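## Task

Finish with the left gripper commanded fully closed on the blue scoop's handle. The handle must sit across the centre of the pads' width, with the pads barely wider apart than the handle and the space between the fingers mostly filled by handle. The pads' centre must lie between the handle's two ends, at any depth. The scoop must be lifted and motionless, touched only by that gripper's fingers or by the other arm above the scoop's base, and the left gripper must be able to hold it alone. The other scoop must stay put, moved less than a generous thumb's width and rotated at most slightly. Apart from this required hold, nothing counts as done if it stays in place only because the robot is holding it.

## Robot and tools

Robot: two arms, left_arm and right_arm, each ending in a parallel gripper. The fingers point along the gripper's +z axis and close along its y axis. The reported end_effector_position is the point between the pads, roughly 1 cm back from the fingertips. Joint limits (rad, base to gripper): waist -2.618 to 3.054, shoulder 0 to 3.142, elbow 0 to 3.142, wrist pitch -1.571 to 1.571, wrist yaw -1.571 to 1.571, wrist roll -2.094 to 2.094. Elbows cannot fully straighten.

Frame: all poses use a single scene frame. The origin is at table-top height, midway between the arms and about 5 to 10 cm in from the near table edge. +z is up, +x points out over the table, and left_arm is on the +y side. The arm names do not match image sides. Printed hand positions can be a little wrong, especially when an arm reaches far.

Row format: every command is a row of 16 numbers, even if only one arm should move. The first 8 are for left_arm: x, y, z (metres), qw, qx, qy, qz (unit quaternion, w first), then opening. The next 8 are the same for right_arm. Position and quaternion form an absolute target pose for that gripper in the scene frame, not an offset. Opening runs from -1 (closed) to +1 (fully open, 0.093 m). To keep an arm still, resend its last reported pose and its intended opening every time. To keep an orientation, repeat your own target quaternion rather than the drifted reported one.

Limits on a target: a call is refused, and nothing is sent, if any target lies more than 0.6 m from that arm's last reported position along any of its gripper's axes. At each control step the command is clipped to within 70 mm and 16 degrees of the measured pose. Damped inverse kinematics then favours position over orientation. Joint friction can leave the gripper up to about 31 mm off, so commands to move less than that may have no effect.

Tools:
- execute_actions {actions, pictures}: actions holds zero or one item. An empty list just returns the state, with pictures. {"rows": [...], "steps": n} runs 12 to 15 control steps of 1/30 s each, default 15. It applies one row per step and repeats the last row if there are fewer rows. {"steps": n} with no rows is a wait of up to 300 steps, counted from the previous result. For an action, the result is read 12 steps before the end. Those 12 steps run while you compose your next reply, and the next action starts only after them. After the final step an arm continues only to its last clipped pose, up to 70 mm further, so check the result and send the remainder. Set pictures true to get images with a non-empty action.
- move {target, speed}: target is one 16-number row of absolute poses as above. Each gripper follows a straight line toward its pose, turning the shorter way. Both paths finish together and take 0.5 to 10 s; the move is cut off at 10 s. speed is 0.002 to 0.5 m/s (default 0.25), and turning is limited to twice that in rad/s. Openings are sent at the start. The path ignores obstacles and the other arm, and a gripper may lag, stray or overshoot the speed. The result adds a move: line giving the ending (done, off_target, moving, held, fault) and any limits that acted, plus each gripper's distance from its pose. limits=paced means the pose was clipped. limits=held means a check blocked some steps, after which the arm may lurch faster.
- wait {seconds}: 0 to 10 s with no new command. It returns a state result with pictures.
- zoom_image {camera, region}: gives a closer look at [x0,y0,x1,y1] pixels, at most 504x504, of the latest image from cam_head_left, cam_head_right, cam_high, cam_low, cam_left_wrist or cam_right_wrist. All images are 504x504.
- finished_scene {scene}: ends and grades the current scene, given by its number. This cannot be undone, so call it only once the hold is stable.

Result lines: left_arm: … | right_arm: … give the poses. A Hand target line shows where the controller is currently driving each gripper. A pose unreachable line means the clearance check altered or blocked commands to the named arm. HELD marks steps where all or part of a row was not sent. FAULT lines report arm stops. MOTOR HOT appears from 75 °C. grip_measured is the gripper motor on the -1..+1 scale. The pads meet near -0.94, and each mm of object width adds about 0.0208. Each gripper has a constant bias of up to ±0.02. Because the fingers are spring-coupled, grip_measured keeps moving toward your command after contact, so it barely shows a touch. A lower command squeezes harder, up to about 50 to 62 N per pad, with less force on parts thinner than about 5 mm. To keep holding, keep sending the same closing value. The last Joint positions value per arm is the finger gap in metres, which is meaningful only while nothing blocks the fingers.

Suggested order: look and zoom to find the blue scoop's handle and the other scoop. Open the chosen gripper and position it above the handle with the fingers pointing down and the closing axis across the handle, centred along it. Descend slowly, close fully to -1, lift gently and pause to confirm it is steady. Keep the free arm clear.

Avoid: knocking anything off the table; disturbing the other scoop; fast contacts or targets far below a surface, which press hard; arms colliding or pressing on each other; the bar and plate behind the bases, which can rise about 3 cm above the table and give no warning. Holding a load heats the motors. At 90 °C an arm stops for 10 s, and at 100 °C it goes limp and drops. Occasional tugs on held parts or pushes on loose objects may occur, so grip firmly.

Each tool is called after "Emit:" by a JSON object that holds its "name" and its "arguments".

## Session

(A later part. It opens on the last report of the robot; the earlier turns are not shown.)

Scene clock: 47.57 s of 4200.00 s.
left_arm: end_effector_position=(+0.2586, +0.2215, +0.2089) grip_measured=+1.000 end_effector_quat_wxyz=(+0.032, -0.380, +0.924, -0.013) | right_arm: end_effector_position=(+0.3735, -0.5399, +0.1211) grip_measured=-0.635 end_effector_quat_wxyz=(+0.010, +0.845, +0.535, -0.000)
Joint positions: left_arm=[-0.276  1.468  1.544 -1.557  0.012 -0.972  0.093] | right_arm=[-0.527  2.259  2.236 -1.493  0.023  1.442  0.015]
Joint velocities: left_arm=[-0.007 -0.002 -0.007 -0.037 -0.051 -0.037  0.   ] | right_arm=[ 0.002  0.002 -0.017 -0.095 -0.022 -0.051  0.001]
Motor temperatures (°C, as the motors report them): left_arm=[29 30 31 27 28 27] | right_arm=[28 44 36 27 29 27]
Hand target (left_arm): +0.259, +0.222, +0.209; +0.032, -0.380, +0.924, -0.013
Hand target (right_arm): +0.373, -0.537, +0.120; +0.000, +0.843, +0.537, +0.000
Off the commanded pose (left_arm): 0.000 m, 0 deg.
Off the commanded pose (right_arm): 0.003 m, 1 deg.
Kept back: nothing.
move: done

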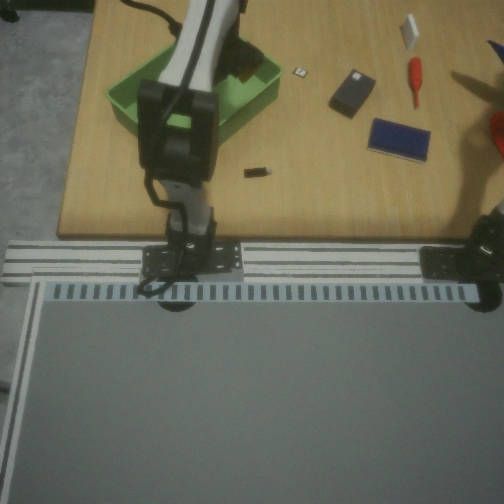

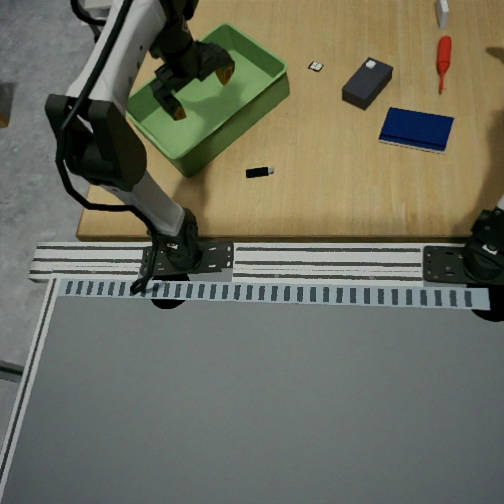

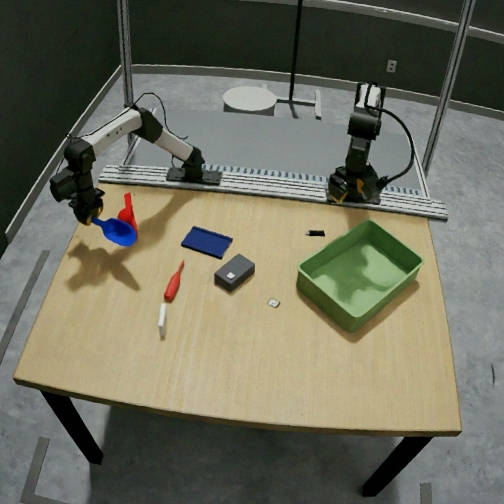

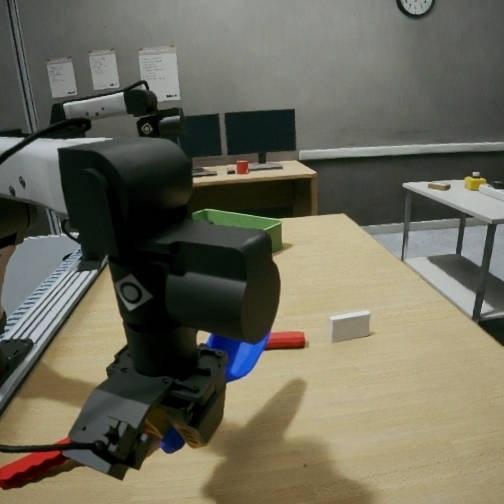

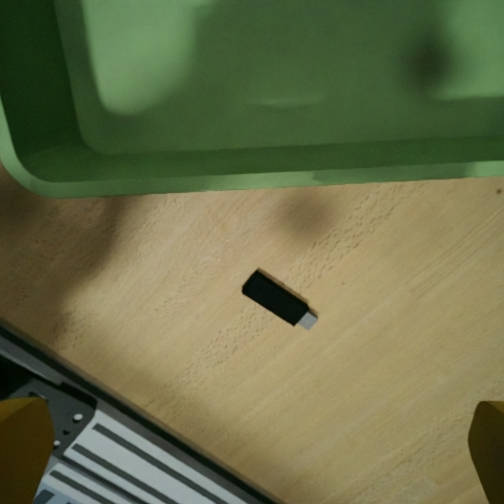

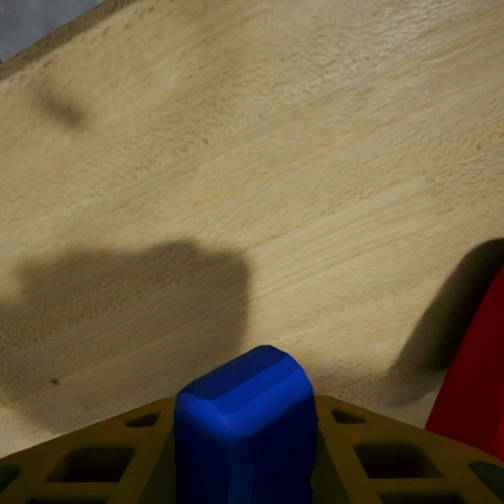

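Emit:
{"name": "move", "arguments": {"target": [0.27, 0.20, 0.25, 0.365, 0.016, 0.897, -0.250, 1, 0.42, -0.27, 0.27, 0.296, 0.258, 0.875, 0.283, -1], "speed": 0.4}}

Emit:
{"name": "move", "arguments": {"target": [0.272, 0.16, 0.277, 0.579, 0.406, 0.579, -0.406, 0.5, 0.33, 0.0, 0.32, 0.6229, -0.3725, 0.5320, 0.4362, -1], "speed": 0.4}}

Scene clock: 55.17 s of 4200.00 s.
left_arm: end_effector_position=(+0.2721, +0.1982, +0.2508) grip_measured=+1.000 end_effector_quat_wxyz=(+0.360, +0.013, +0.899, -0.251) | right_arm: end_effector_position=(+0.4224, -0.2776, +0.2719) grip_measured=-0.632 end_effector_quat_wxyz=(+0.304, +0.270, +0.869, +0.281)
Joint positions: left_arm=[-0.032  0.923  1.015 -0.851  0.536 -0.161  0.093] | right_arm=[-0.052  1.518  1.509 -0.768 -0.377  0.651  0.015]
Joint velocities: left_arm=[ 0.007 -0.002 -0.012  0.007 -0.007 -0.081  0.   ] | right_arm=[-0.002  0.002  0.002  0.051 -0.022 -0.081 -0.001]
Motor temperatures (°C, as the motors report them): left_arm=[29 30 31 28 28 27] | right_arm=[28 46 36 27 29 27]
Hand target (left_arm): +0.271, +0.200, +0.249; +0.365, +0.014, +0.897, -0.250
Hand target (right_arm): +0.418, -0.271, +0.268; +0.296, +0.262, +0.872, +0.288
Off the commanded pose (left_arm): 0.003 m, 1 deg.
Off the commanded pose (right_arm): 0.008 m, 2 deg.
Kept back: nothing.
After step 90, 1.87 s passed at rest.
move: done

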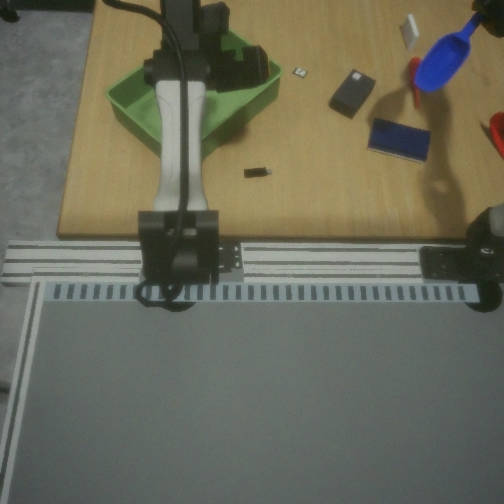

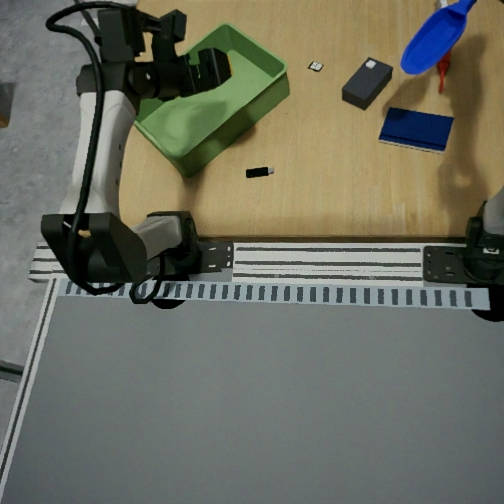

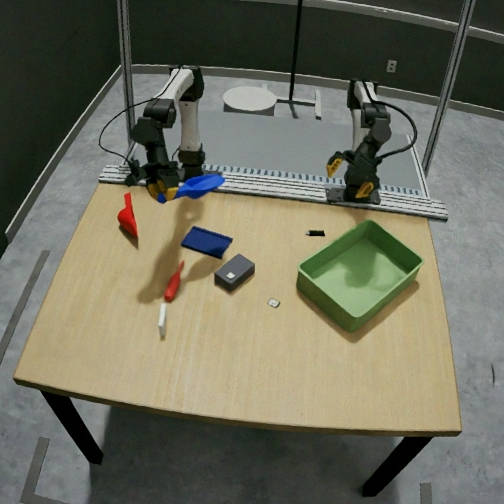

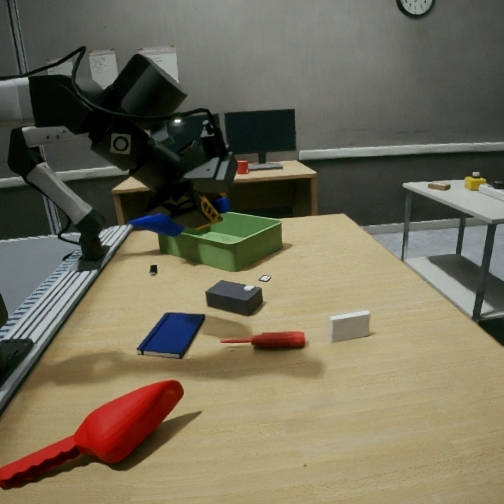

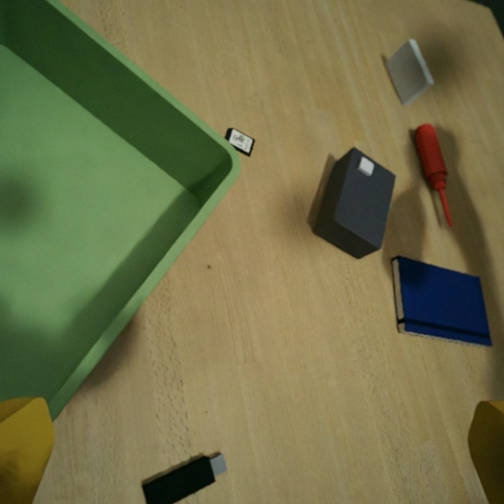

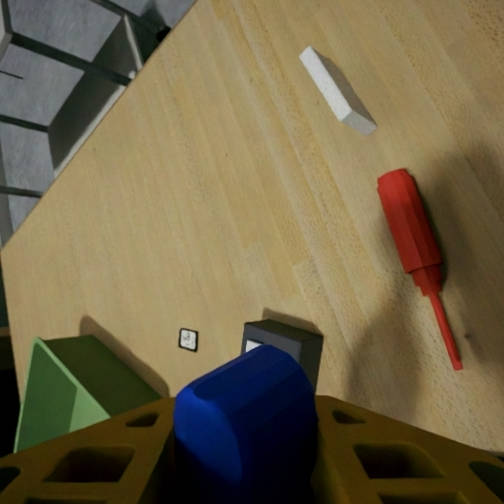

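Scene clock: 58.03 s of 4200.00 s.
left_arm: end_effector_position=(+0.2729, +0.1605, +0.2817) grip_measured=+0.502 end_effector_quat_wxyz=(+0.576, +0.411, +0.586, -0.394) | right_arm: end_effector_position=(+0.3324, -0.0063, +0.3167) grip_measured=-0.629 end_effector_quat_wxyz=(+0.619, -0.358, +0.543, +0.440)
Joint positions: left_arm=[ 0.15   1.057  0.574  0.537  1.445 -0.036  0.069] | right_arm=[ 0.519  1.5    0.83   0.849 -0.722  0.12   0.015]
Joint velocities: left_arm=[ 0.007  0.046 -0.105  0.388  0.007 -0.359  0.001] | right_arm=[-0.012  0.002 -0.002 -0.007 -0.022  0.007  0.   ]
Motor temperatures (°C, as the motors report them): left_arm=[29 30 31 28 28 27] | right_arm=[28 45 36 28 29 27]
Hand target (left_arm): +0.273, +0.160, +0.278; +0.574, +0.409, +0.586, -0.401
Hand target (right_arm): +0.331, -0.000, +0.321; +0.622, -0.368, +0.531, +0.443
Off the commanded pose (left_arm): 0.005 m, 2 deg.
Off the commanded pose (right_arm): 0.008 m, 2 deg.
Kept back: nothing.
move: done

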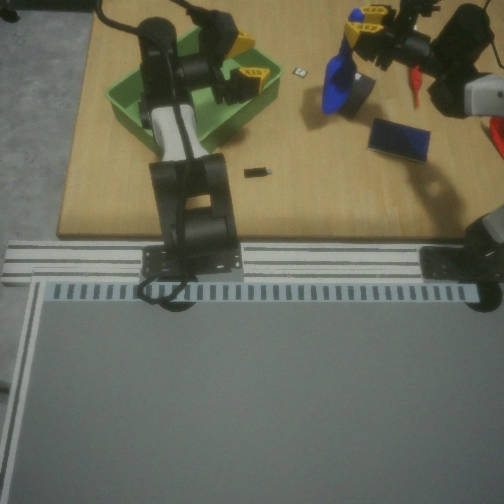

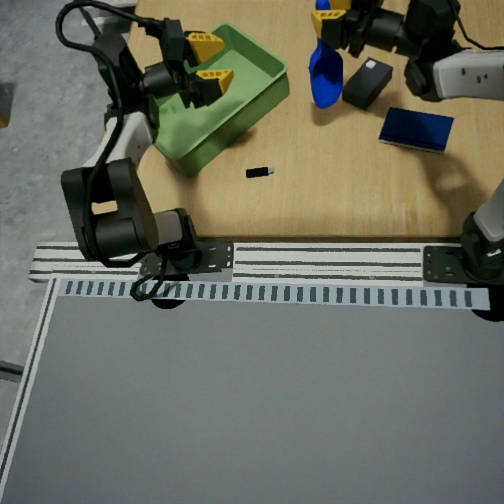

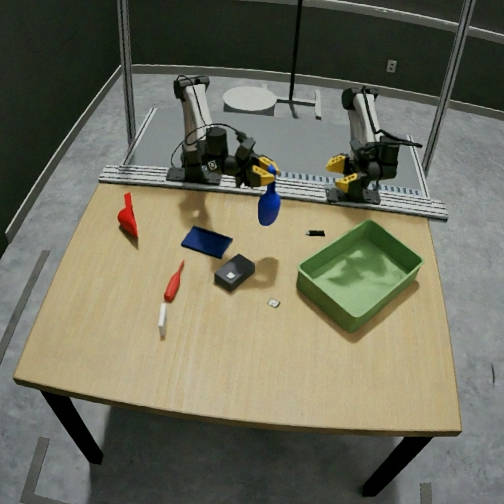

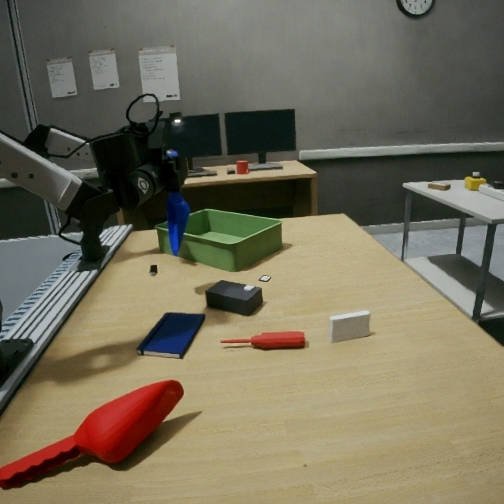

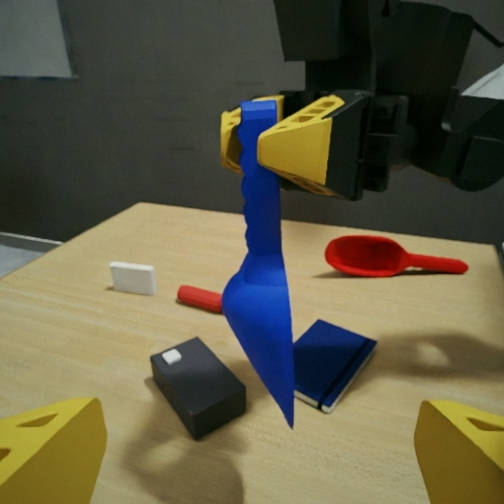

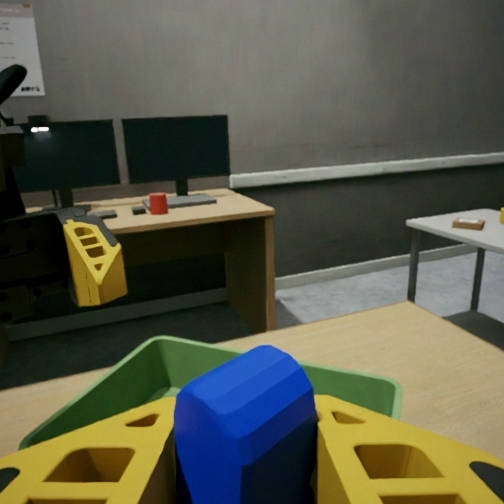

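Emit:
{"name": "zoom_image", "arguments": {"camera": "cam_left_wrist", "region": [170, 70, 400, 300]}}

Region (170, 70, 400, 300) of cam_left_wrist's 504x504 image, scaled by 2.191, with more detail than that image has.

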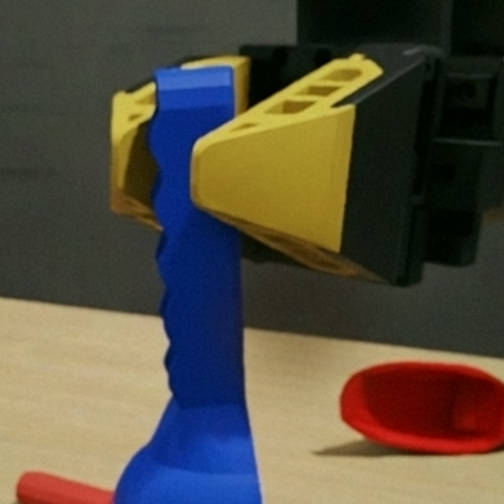

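Emit:
{"name": "move", "arguments": {"target": [0.312, 0.046, 0.268, 0.5645, 0.3856, 0.5928, -0.4260, 0.1, 0.33, 0.0, 0.32, 0.6229, -0.3725, 0.5320, 0.4362, -1], "speed": 0.15}}

Scene clock: 64.63 s of 4200.00 s.
left_arm: end_effector_position=(+0.3099, +0.0495, +0.2631) grip_measured=+0.102 end_effector_quat_wxyz=(+0.560, +0.386, +0.598, -0.425) | right_arm: end_effector_position=(+0.3323, -0.0063, +0.3168) grip_measured=-0.629 end_effector_quat_wxyz=(+0.624, -0.364, +0.538, +0.434)
Joint positions: left_arm=[-0.337  1.28   0.635  0.679  0.97  -0.098  0.05 ] | right_arm=[ 0.519  1.5    0.83   0.849 -0.723  0.099  0.015]
Joint velocities: left_arm=[-0.002 -0.002  0.007  0.037 -0.007 -0.037 -0.001] | right_arm=[ 0.007  0.002 -0.017 -0.007 -0.037 -0.022 -0.   ]
Motor temperatures (°C, as the motors report them): left_arm=[29 30 31 29 28 27] | right_arm=[28 44 38 30 29 27]
Hand target (left_arm): +0.313, +0.046, +0.267; +0.564, +0.387, +0.593, -0.425
Hand target (right_arm): +0.330, -0.000, +0.320; +0.623, -0.372, +0.532, +0.436
Off the commanded pose (left_arm): 0.006 m, 1 deg.
Off the commanded pose (right_arm): 0.007 m, 1 deg.
Kept back: nothing.
After step 90, 2.17 s passed at rest.
move: done

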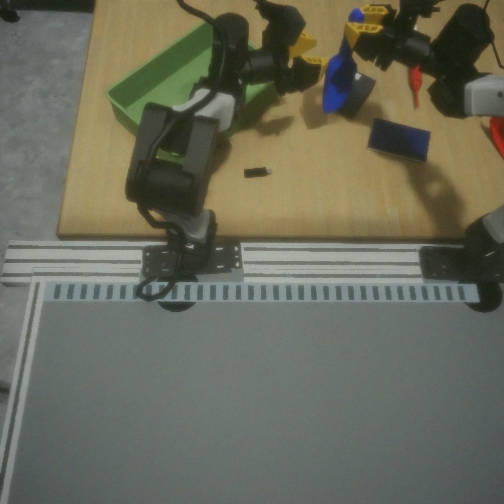

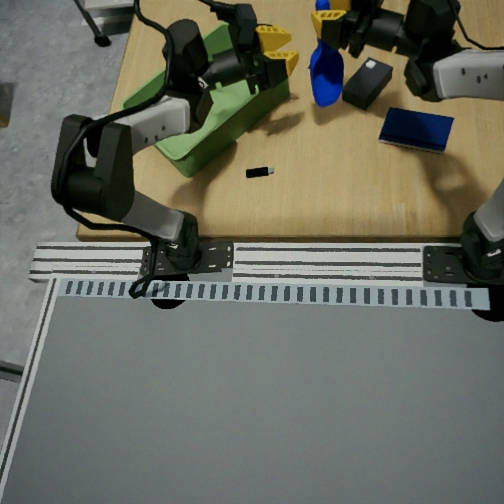

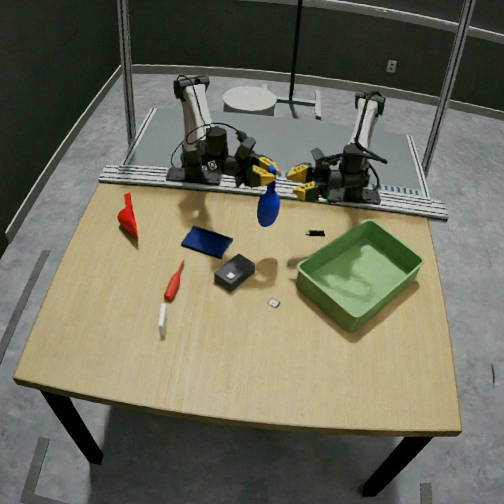

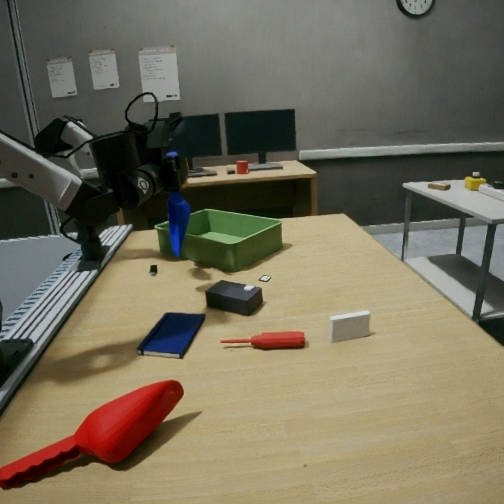

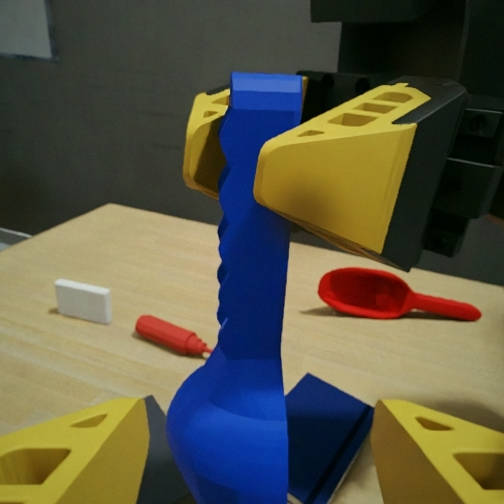

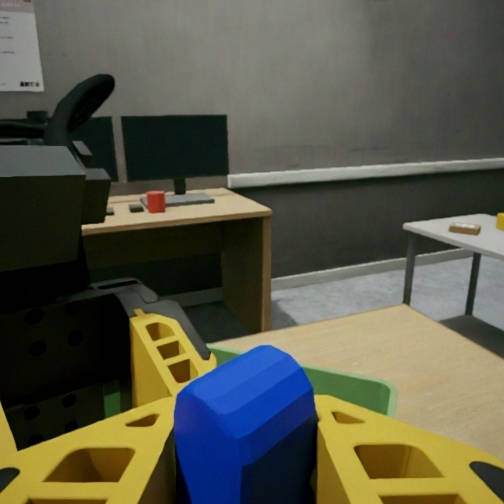

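Emit:
{"name": "zoom_image", "arguments": {"camera": "cam_left_wrist", "region": [140, 50, 400, 440]}}

Region (140, 50, 400, 440) of cam_left_wrist's 504x504 image, scaled by 1.292, with more detail than that image has.

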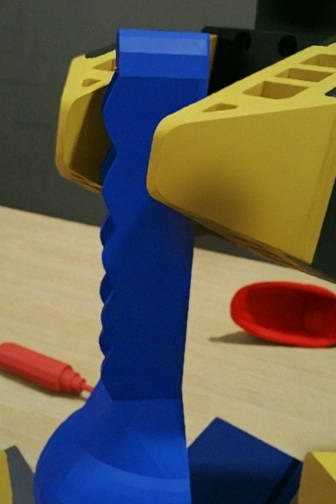

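Emit:
{"name": "zoom_image", "arguments": {"camera": "cam_left_wrist", "region": [180, 220, 340, 380]}}

Emit:
{"name": "zoom_image", "arguments": {"camera": "cam_left_wrist", "region": [180, 60, 340, 220]}}

Region (180, 220, 340, 380) of cam_left_wrist's 504x504 image, scaled by 3.150, with more detail than that image has.

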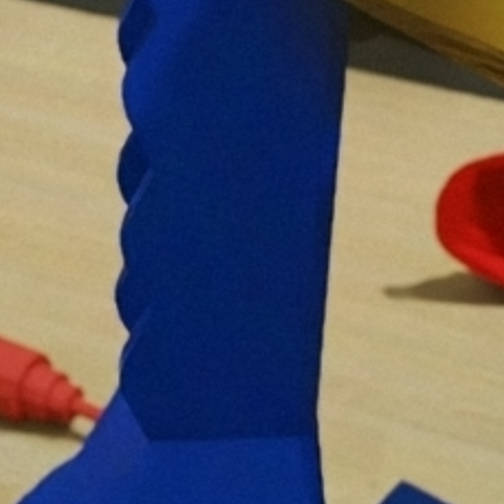

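Region (180, 60, 340, 220) of cam_left_wrist's 504x504 image, scaled by 3.150, with more detail than that image has.

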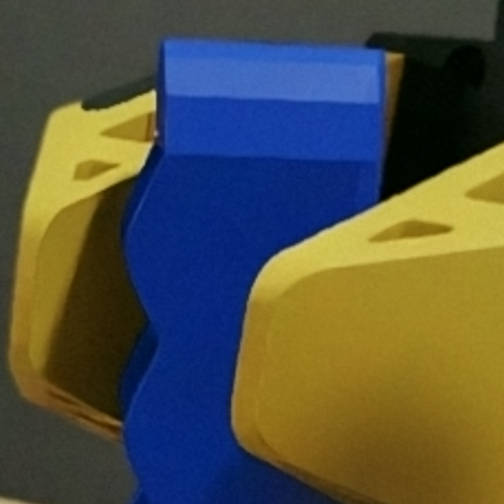

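Emit:
{"name": "move", "arguments": {"target": [0.321, 0.019, 0.271, 0.5897, 0.3695, 0.6030, -0.3903, -0.1, 0.33, 0.0, 0.32, 0.6229, -0.3725, 0.5320, 0.4362, -1], "speed": 0.08}}

Scene clock: 68.97 s of 4200.00 s.
left_arm: end_effector_position=(+0.3183, +0.0226, +0.2698) grip_measured=-0.098 end_effector_quat_wxyz=(+0.590, +0.368, +0.603, -0.392) | right_arm: end_effector_position=(+0.3323, -0.0063, +0.3168) grip_measured=-0.629 end_effector_quat_wxyz=(+0.624, -0.364, +0.538, +0.434)
Joint positions: left_arm=[-0.465  1.295  0.663  0.679  0.754 -0.067  0.041] | right_arm=[ 0.519  1.5    0.83   0.849 -0.723  0.099  0.015]
Joint velocities: left_arm=[ 0.007 -0.017  0.002  0.037  0.007 -0.022 -0.001] | right_arm=[-0.002  0.022 -0.007 -0.037 -0.037 -0.007  0.   ]
Motor temperatures (°C, as the motors report them): left_arm=[29 30 32 30 28 27] | right_arm=[28 43 38 31 29 27]
Hand target (left_arm): +0.321, +0.019, +0.271; +0.590, +0.370, +0.603, -0.390
Hand target (right_arm): +0.330, -0.000, +0.320; +0.623, -0.372, +0.532, +0.436
Off the commanded pose (left_arm): 0.005 m, 0 deg.
Off the commanded pose (right_arm): 0.007 m, 1 deg.
Kept back: nothing.
After step 90, 0.27 s passed at rest.
move: done

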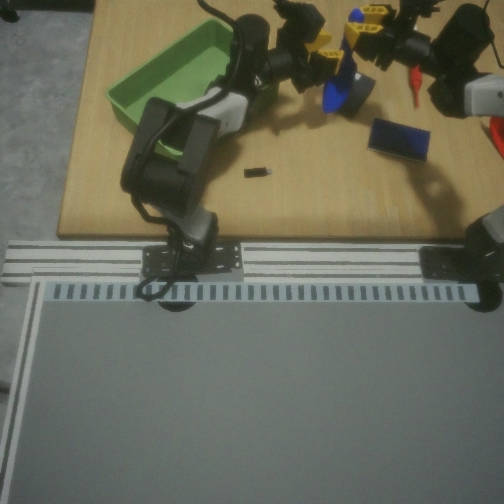

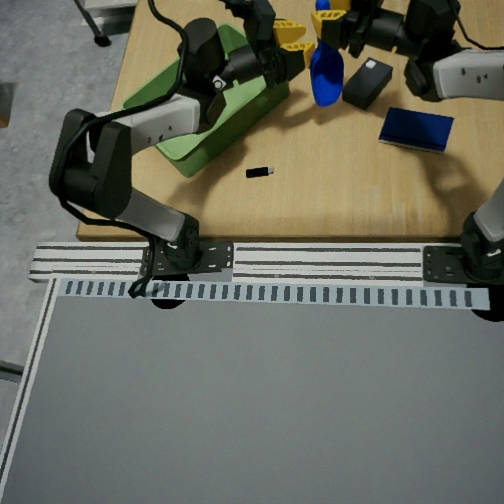

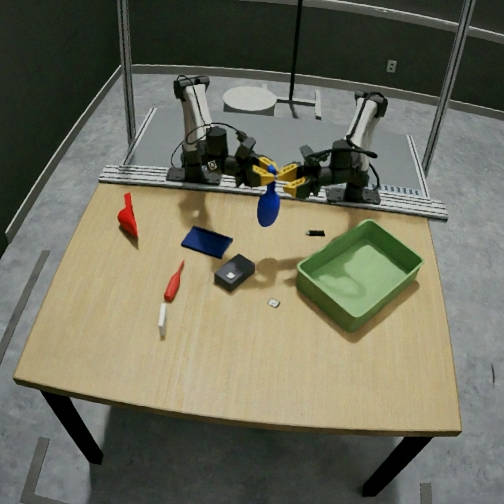

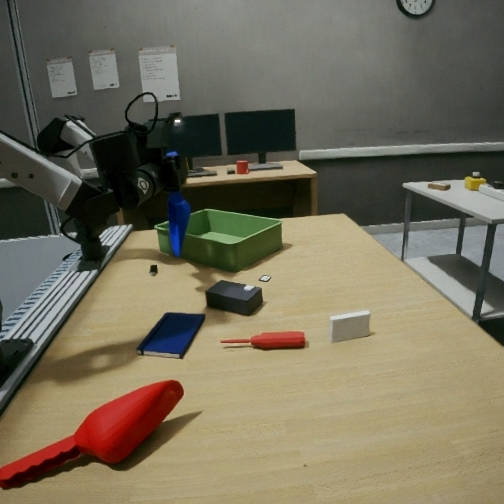

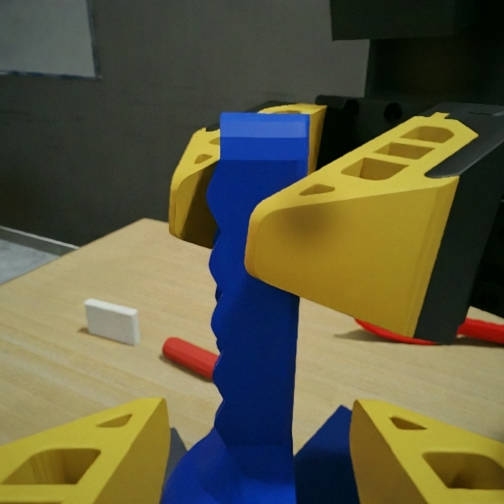

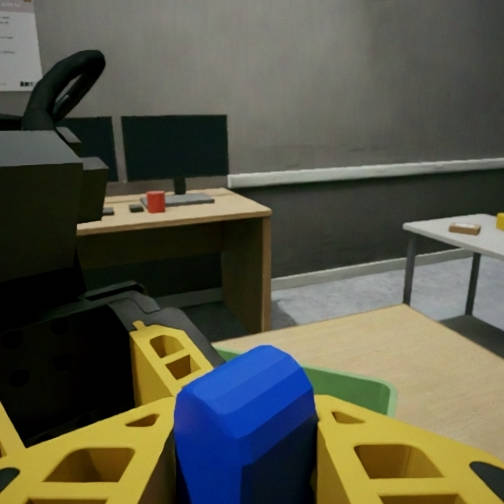

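Emit:
{"name": "move", "arguments": {"target": [0.337, -0.012, 0.264, 0.5897, 0.3695, 0.6030, -0.3903, -0.22, 0.33, 0.0, 0.32, 0.6229, -0.3725, 0.5320, 0.4362, -1], "speed": 0.05}}

Scene clock: 72.27 s of 4200.00 s.
left_arm: end_effector_position=(+0.3347, -0.0079, +0.2587) grip_measured=-0.217 end_effector_quat_wxyz=(+0.582, +0.367, +0.611, -0.392) | right_arm: end_effector_position=(+0.3323, -0.0063, +0.3168) grip_measured=-0.629 end_effector_quat_wxyz=(+0.624, -0.365, +0.538, +0.433)
Joint positions: left_arm=[-0.544  1.423  0.738  0.707  0.674 -0.063  0.035] | right_arm=[ 0.519  1.5    0.83   0.849 -0.723  0.098  0.015]
Joint velocities: left_arm=[-0.012 -0.002 -0.017 -0.007  0.007  0.022  0.   ] | right_arm=[-0.022 -0.012  0.002 -0.066 -0.037  0.066 -0.001]
Motor temperatures (°C, as the motors report them): left_arm=[29 30 33 31 28 27] | right_arm=[28 43 39 31 29 27]
Hand target (left_arm): +0.337, -0.012, +0.264; +0.590, +0.370, +0.603, -0.390
Hand target (right_arm): +0.330, -0.000, +0.320; +0.623, -0.372, +0.532, +0.436
Off the commanded pose (left_arm): 0.007 m, 1 deg.
Off the commanded pose (right_arm): 0.007 m, 1 deg.
Kept back: nothing.
move: done

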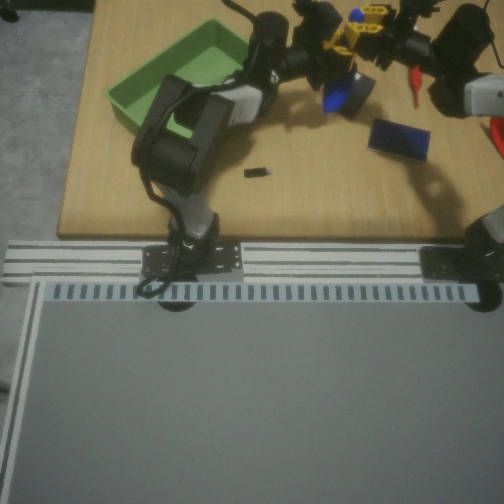

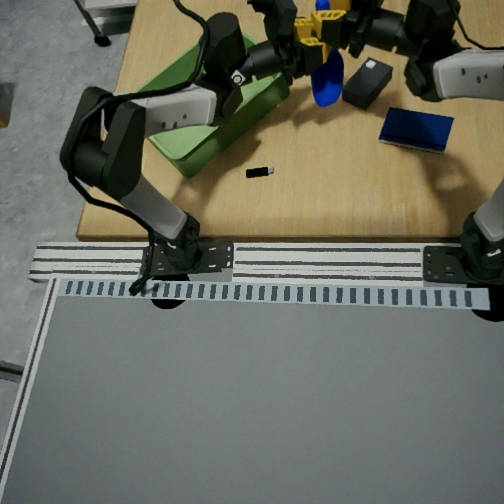

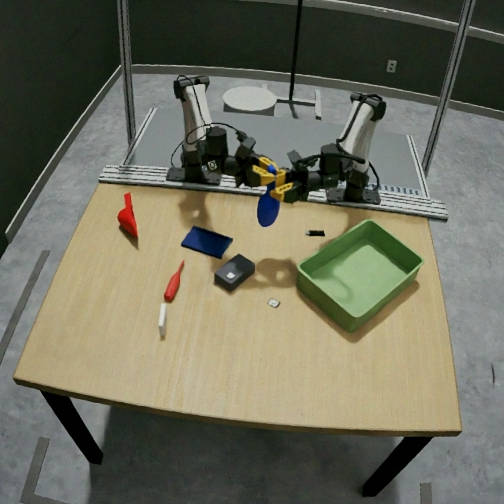

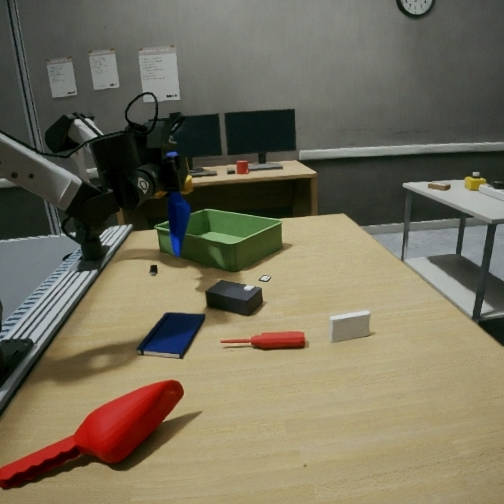

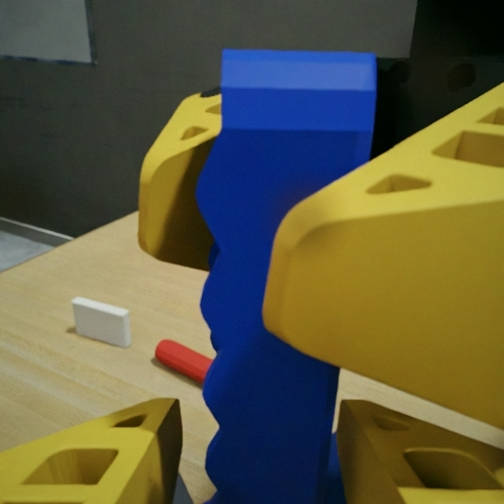

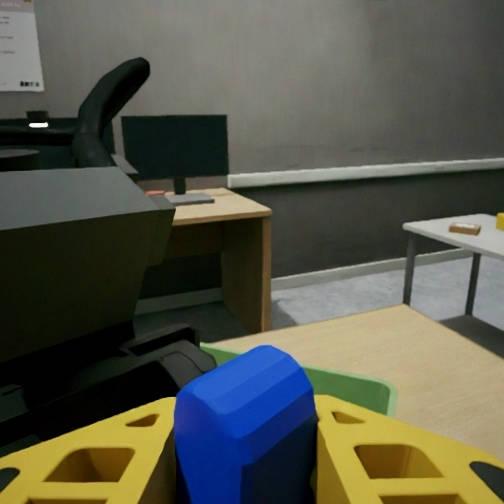

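Emit:
{"name": "zoom_image", "arguments": {"camera": "cam_high", "region": [230, 140, 330, 240]}}

Emit:
{"name": "move", "arguments": {"target": [0.3365, -0.013, 0.269, 0.5897, 0.3695, 0.6030, -0.3903, -0.3, 0.33, 0.0, 0.32, 0.6229, -0.3725, 0.5320, 0.4362, -1], "speed": 0.03}}

Region (230, 140, 330, 240) of cam_high's 504x504 image, scaled by 5.040, with more detail than that image has.

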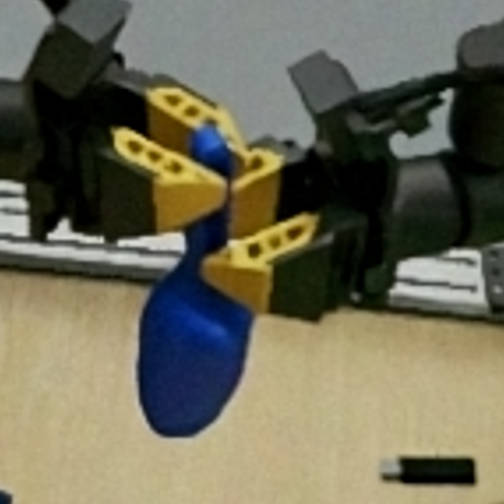

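Scene clock: 74.47 s of 4200.00 s.
left_arm: end_effector_position=(+0.3358, -0.0097, +0.2649) grip_measured=-0.298 end_effector_quat_wxyz=(+0.587, +0.367, +0.606, -0.391) | right_arm: end_effector_position=(+0.3323, -0.0063, +0.3168) grip_measured=-0.629 end_effector_quat_wxyz=(+0.624, -0.365, +0.538, +0.433)
Joint positions: left_arm=[-0.549  1.423  0.752  0.707  0.668 -0.063  0.031] | right_arm=[ 0.519  1.5    0.83   0.849 -0.723  0.098  0.015]
Joint velocities: left_arm=[-0.002  0.002 -0.002 -0.051 -0.095 -0.081 -0.   ] | right_arm=[-0.022 -0.012 -0.012 -0.037  0.037 -0.022 -0.001]
Motor temperatures (°C, as the motors report them): left_arm=[29 30 33 32 28 27] | right_arm=[28 42 39 31 29 27]
Hand target (left_arm): +0.337, -0.013, +0.269; +0.590, +0.369, +0.603, -0.390
Hand target (right_arm): +0.330, -0.000, +0.320; +0.623, -0.372, +0.532, +0.436
Off the commanded pose (left_arm): 0.005 m, 1 deg.
Off the commanded pose (right_arm): 0.007 m, 1 deg.
Kept back: nothing.
move: done

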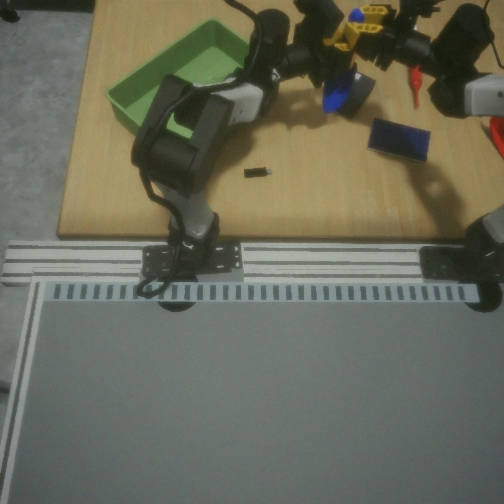

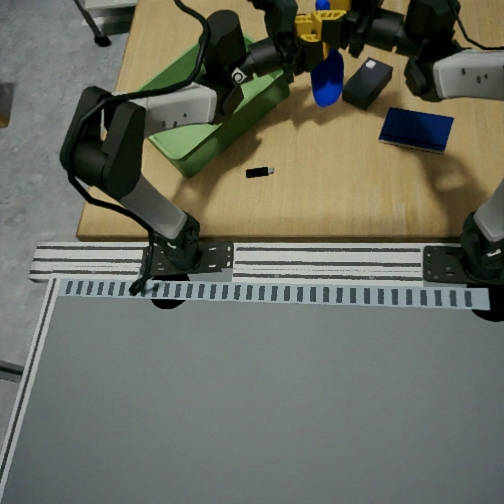

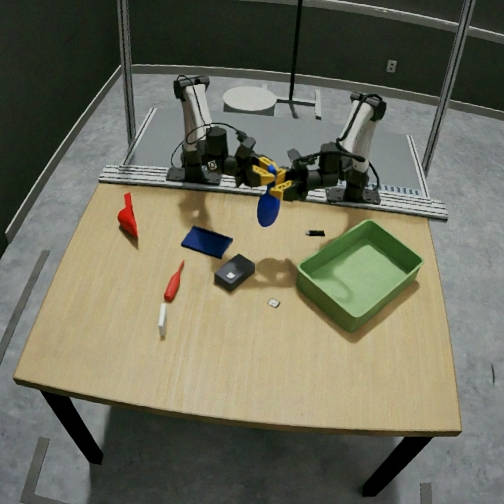

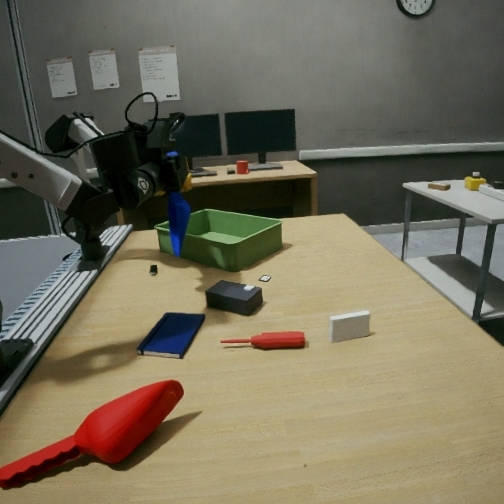

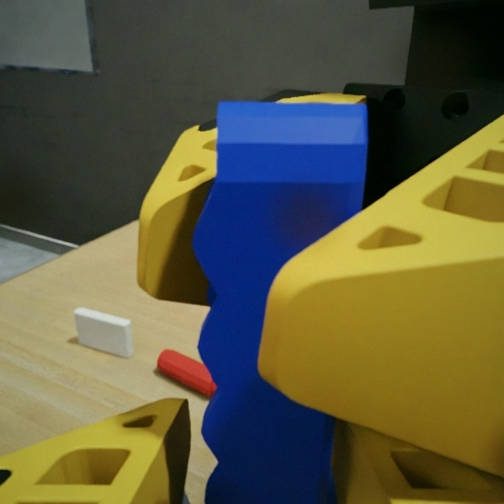

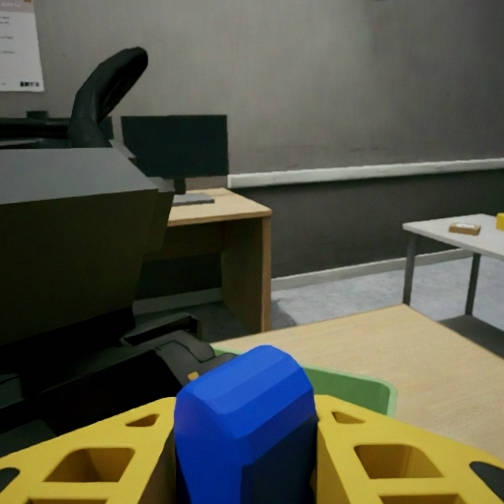

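Emit:
{"name": "zoom_image", "arguments": {"camera": "cam_high", "region": [240, 150, 310, 220]}}

Emit:
{"name": "zoom_image", "arguments": {"camera": "cam_head_right", "region": [270, 0, 380, 110]}}

Emit:
{"name": "zoom_image", "arguments": {"camera": "cam_low", "region": [130, 130, 230, 230]}}

Region (240, 150, 310, 220) of cam_high's 504x504 image, scaled by 7.200, with more detail than that image has.

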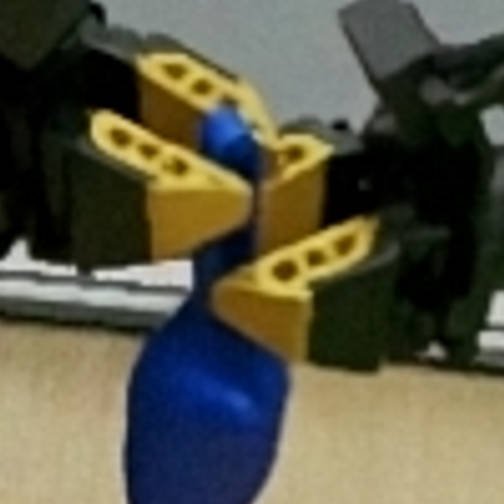

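Region (270, 0, 380, 110) of cam_head_right's 504x504 image, scaled by 4.582, with more detail than that image has.

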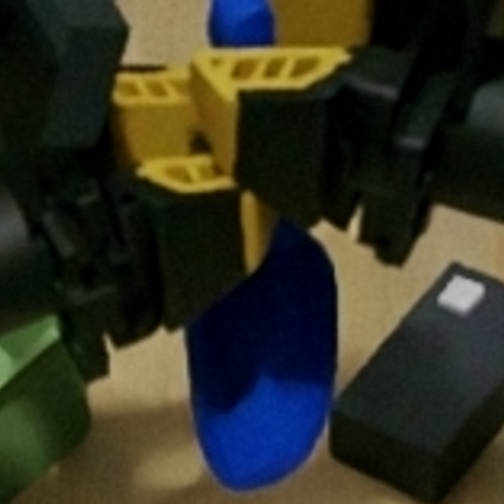

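Region (130, 130, 230, 230) of cam_low's 504x504 image, scaled by 5.040, with more detail than that image has.

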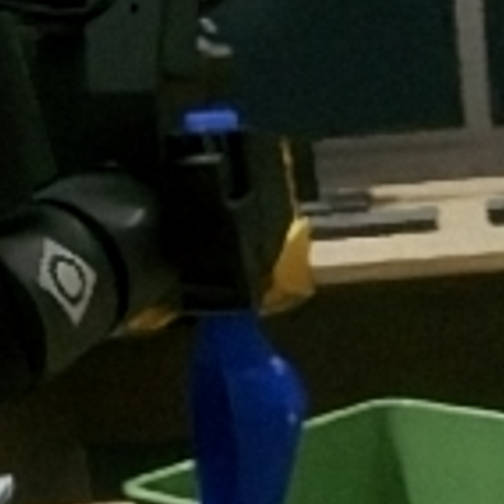

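Emit:
{"name": "move", "arguments": {"target": [0.338, -0.018, 0.270, 0.5897, 0.3695, 0.6030, -0.3903, -0.33, 0.33, 0.0, 0.32, 0.6229, -0.3725, 0.5320, 0.4362, -1], "speed": 0.03}}

Scene clock: 76.43 s of 4200.00 s.
left_arm: end_effector_position=(+0.3361, -0.0118, +0.2650) grip_measured=-0.328 end_effector_quat_wxyz=(+0.586, +0.367, +0.609, -0.389) | right_arm: end_effector_position=(+0.3323, -0.0063, +0.3170) grip_measured=-0.629 end_effector_quat_wxyz=(+0.625, -0.364, +0.538, +0.433)
Joint positions: left_arm=[-0.557  1.423  0.76   0.692  0.656 -0.059  0.029] | right_arm=[ 0.519  1.5    0.83   0.851 -0.722  0.098  0.015]
Joint velocities: left_arm=[ 0.007  0.007 -0.012 -0.007 -0.066  0.007  0.001] | right_arm=[ 0.012 -0.002 -0.017 -0.051  0.022  0.051 -0.   ]
Motor temperatures (°C, as the motors report them): left_arm=[29 30 34 32 28 27] | right_arm=[28 42 40 32 29 27]
Hand target (left_arm): +0.338, -0.018, +0.270; +0.590, +0.370, +0.603, -0.390
Hand target (right_arm): +0.330, -0.000, +0.320; +0.623, -0.372, +0.532, +0.436
Off the commanded pose (left_arm): 0.008 m, 1 deg.
Off the commanded pose (right_arm): 0.007 m, 1 deg.
Kept back: nothing.
move: done

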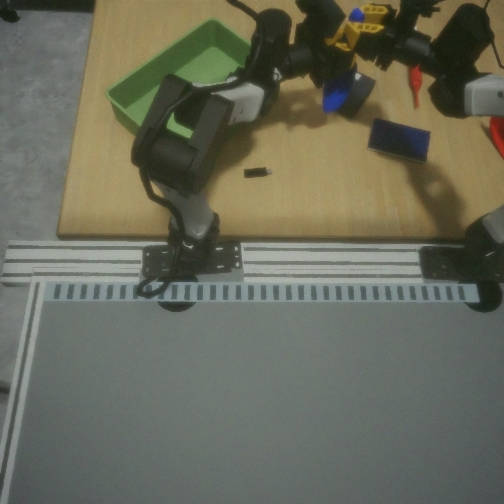

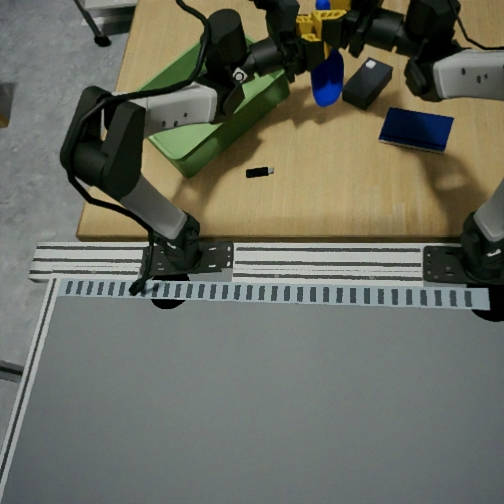

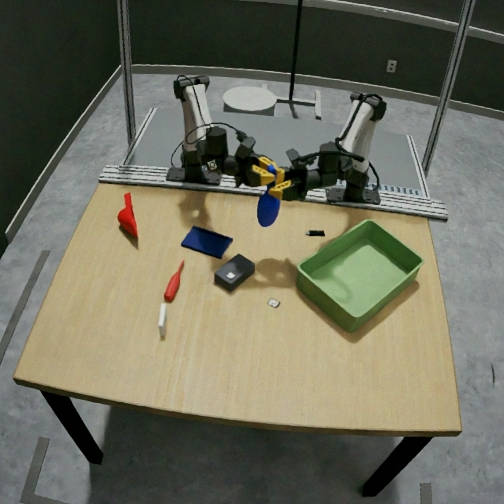

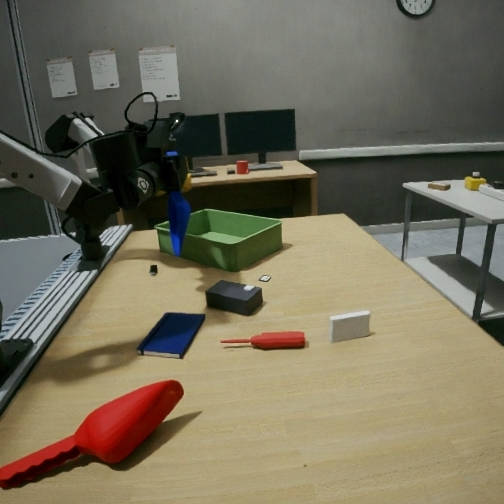

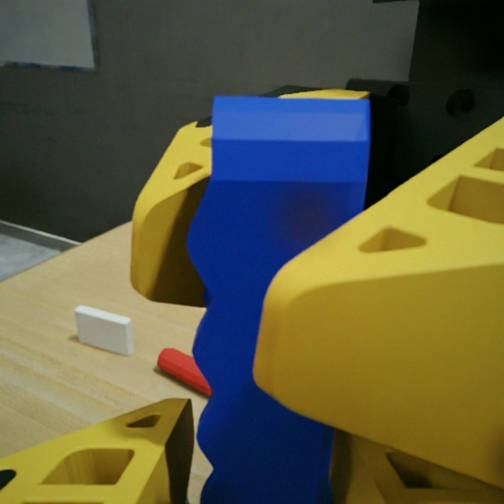

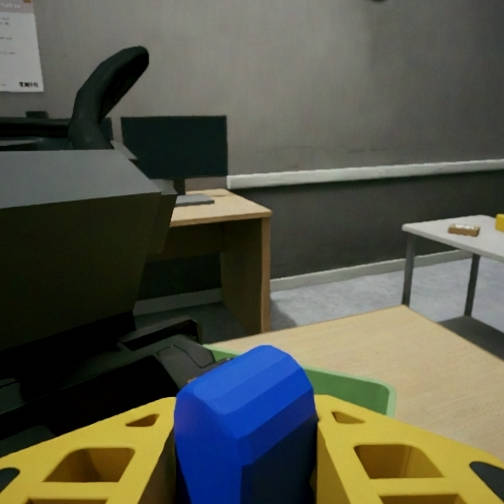

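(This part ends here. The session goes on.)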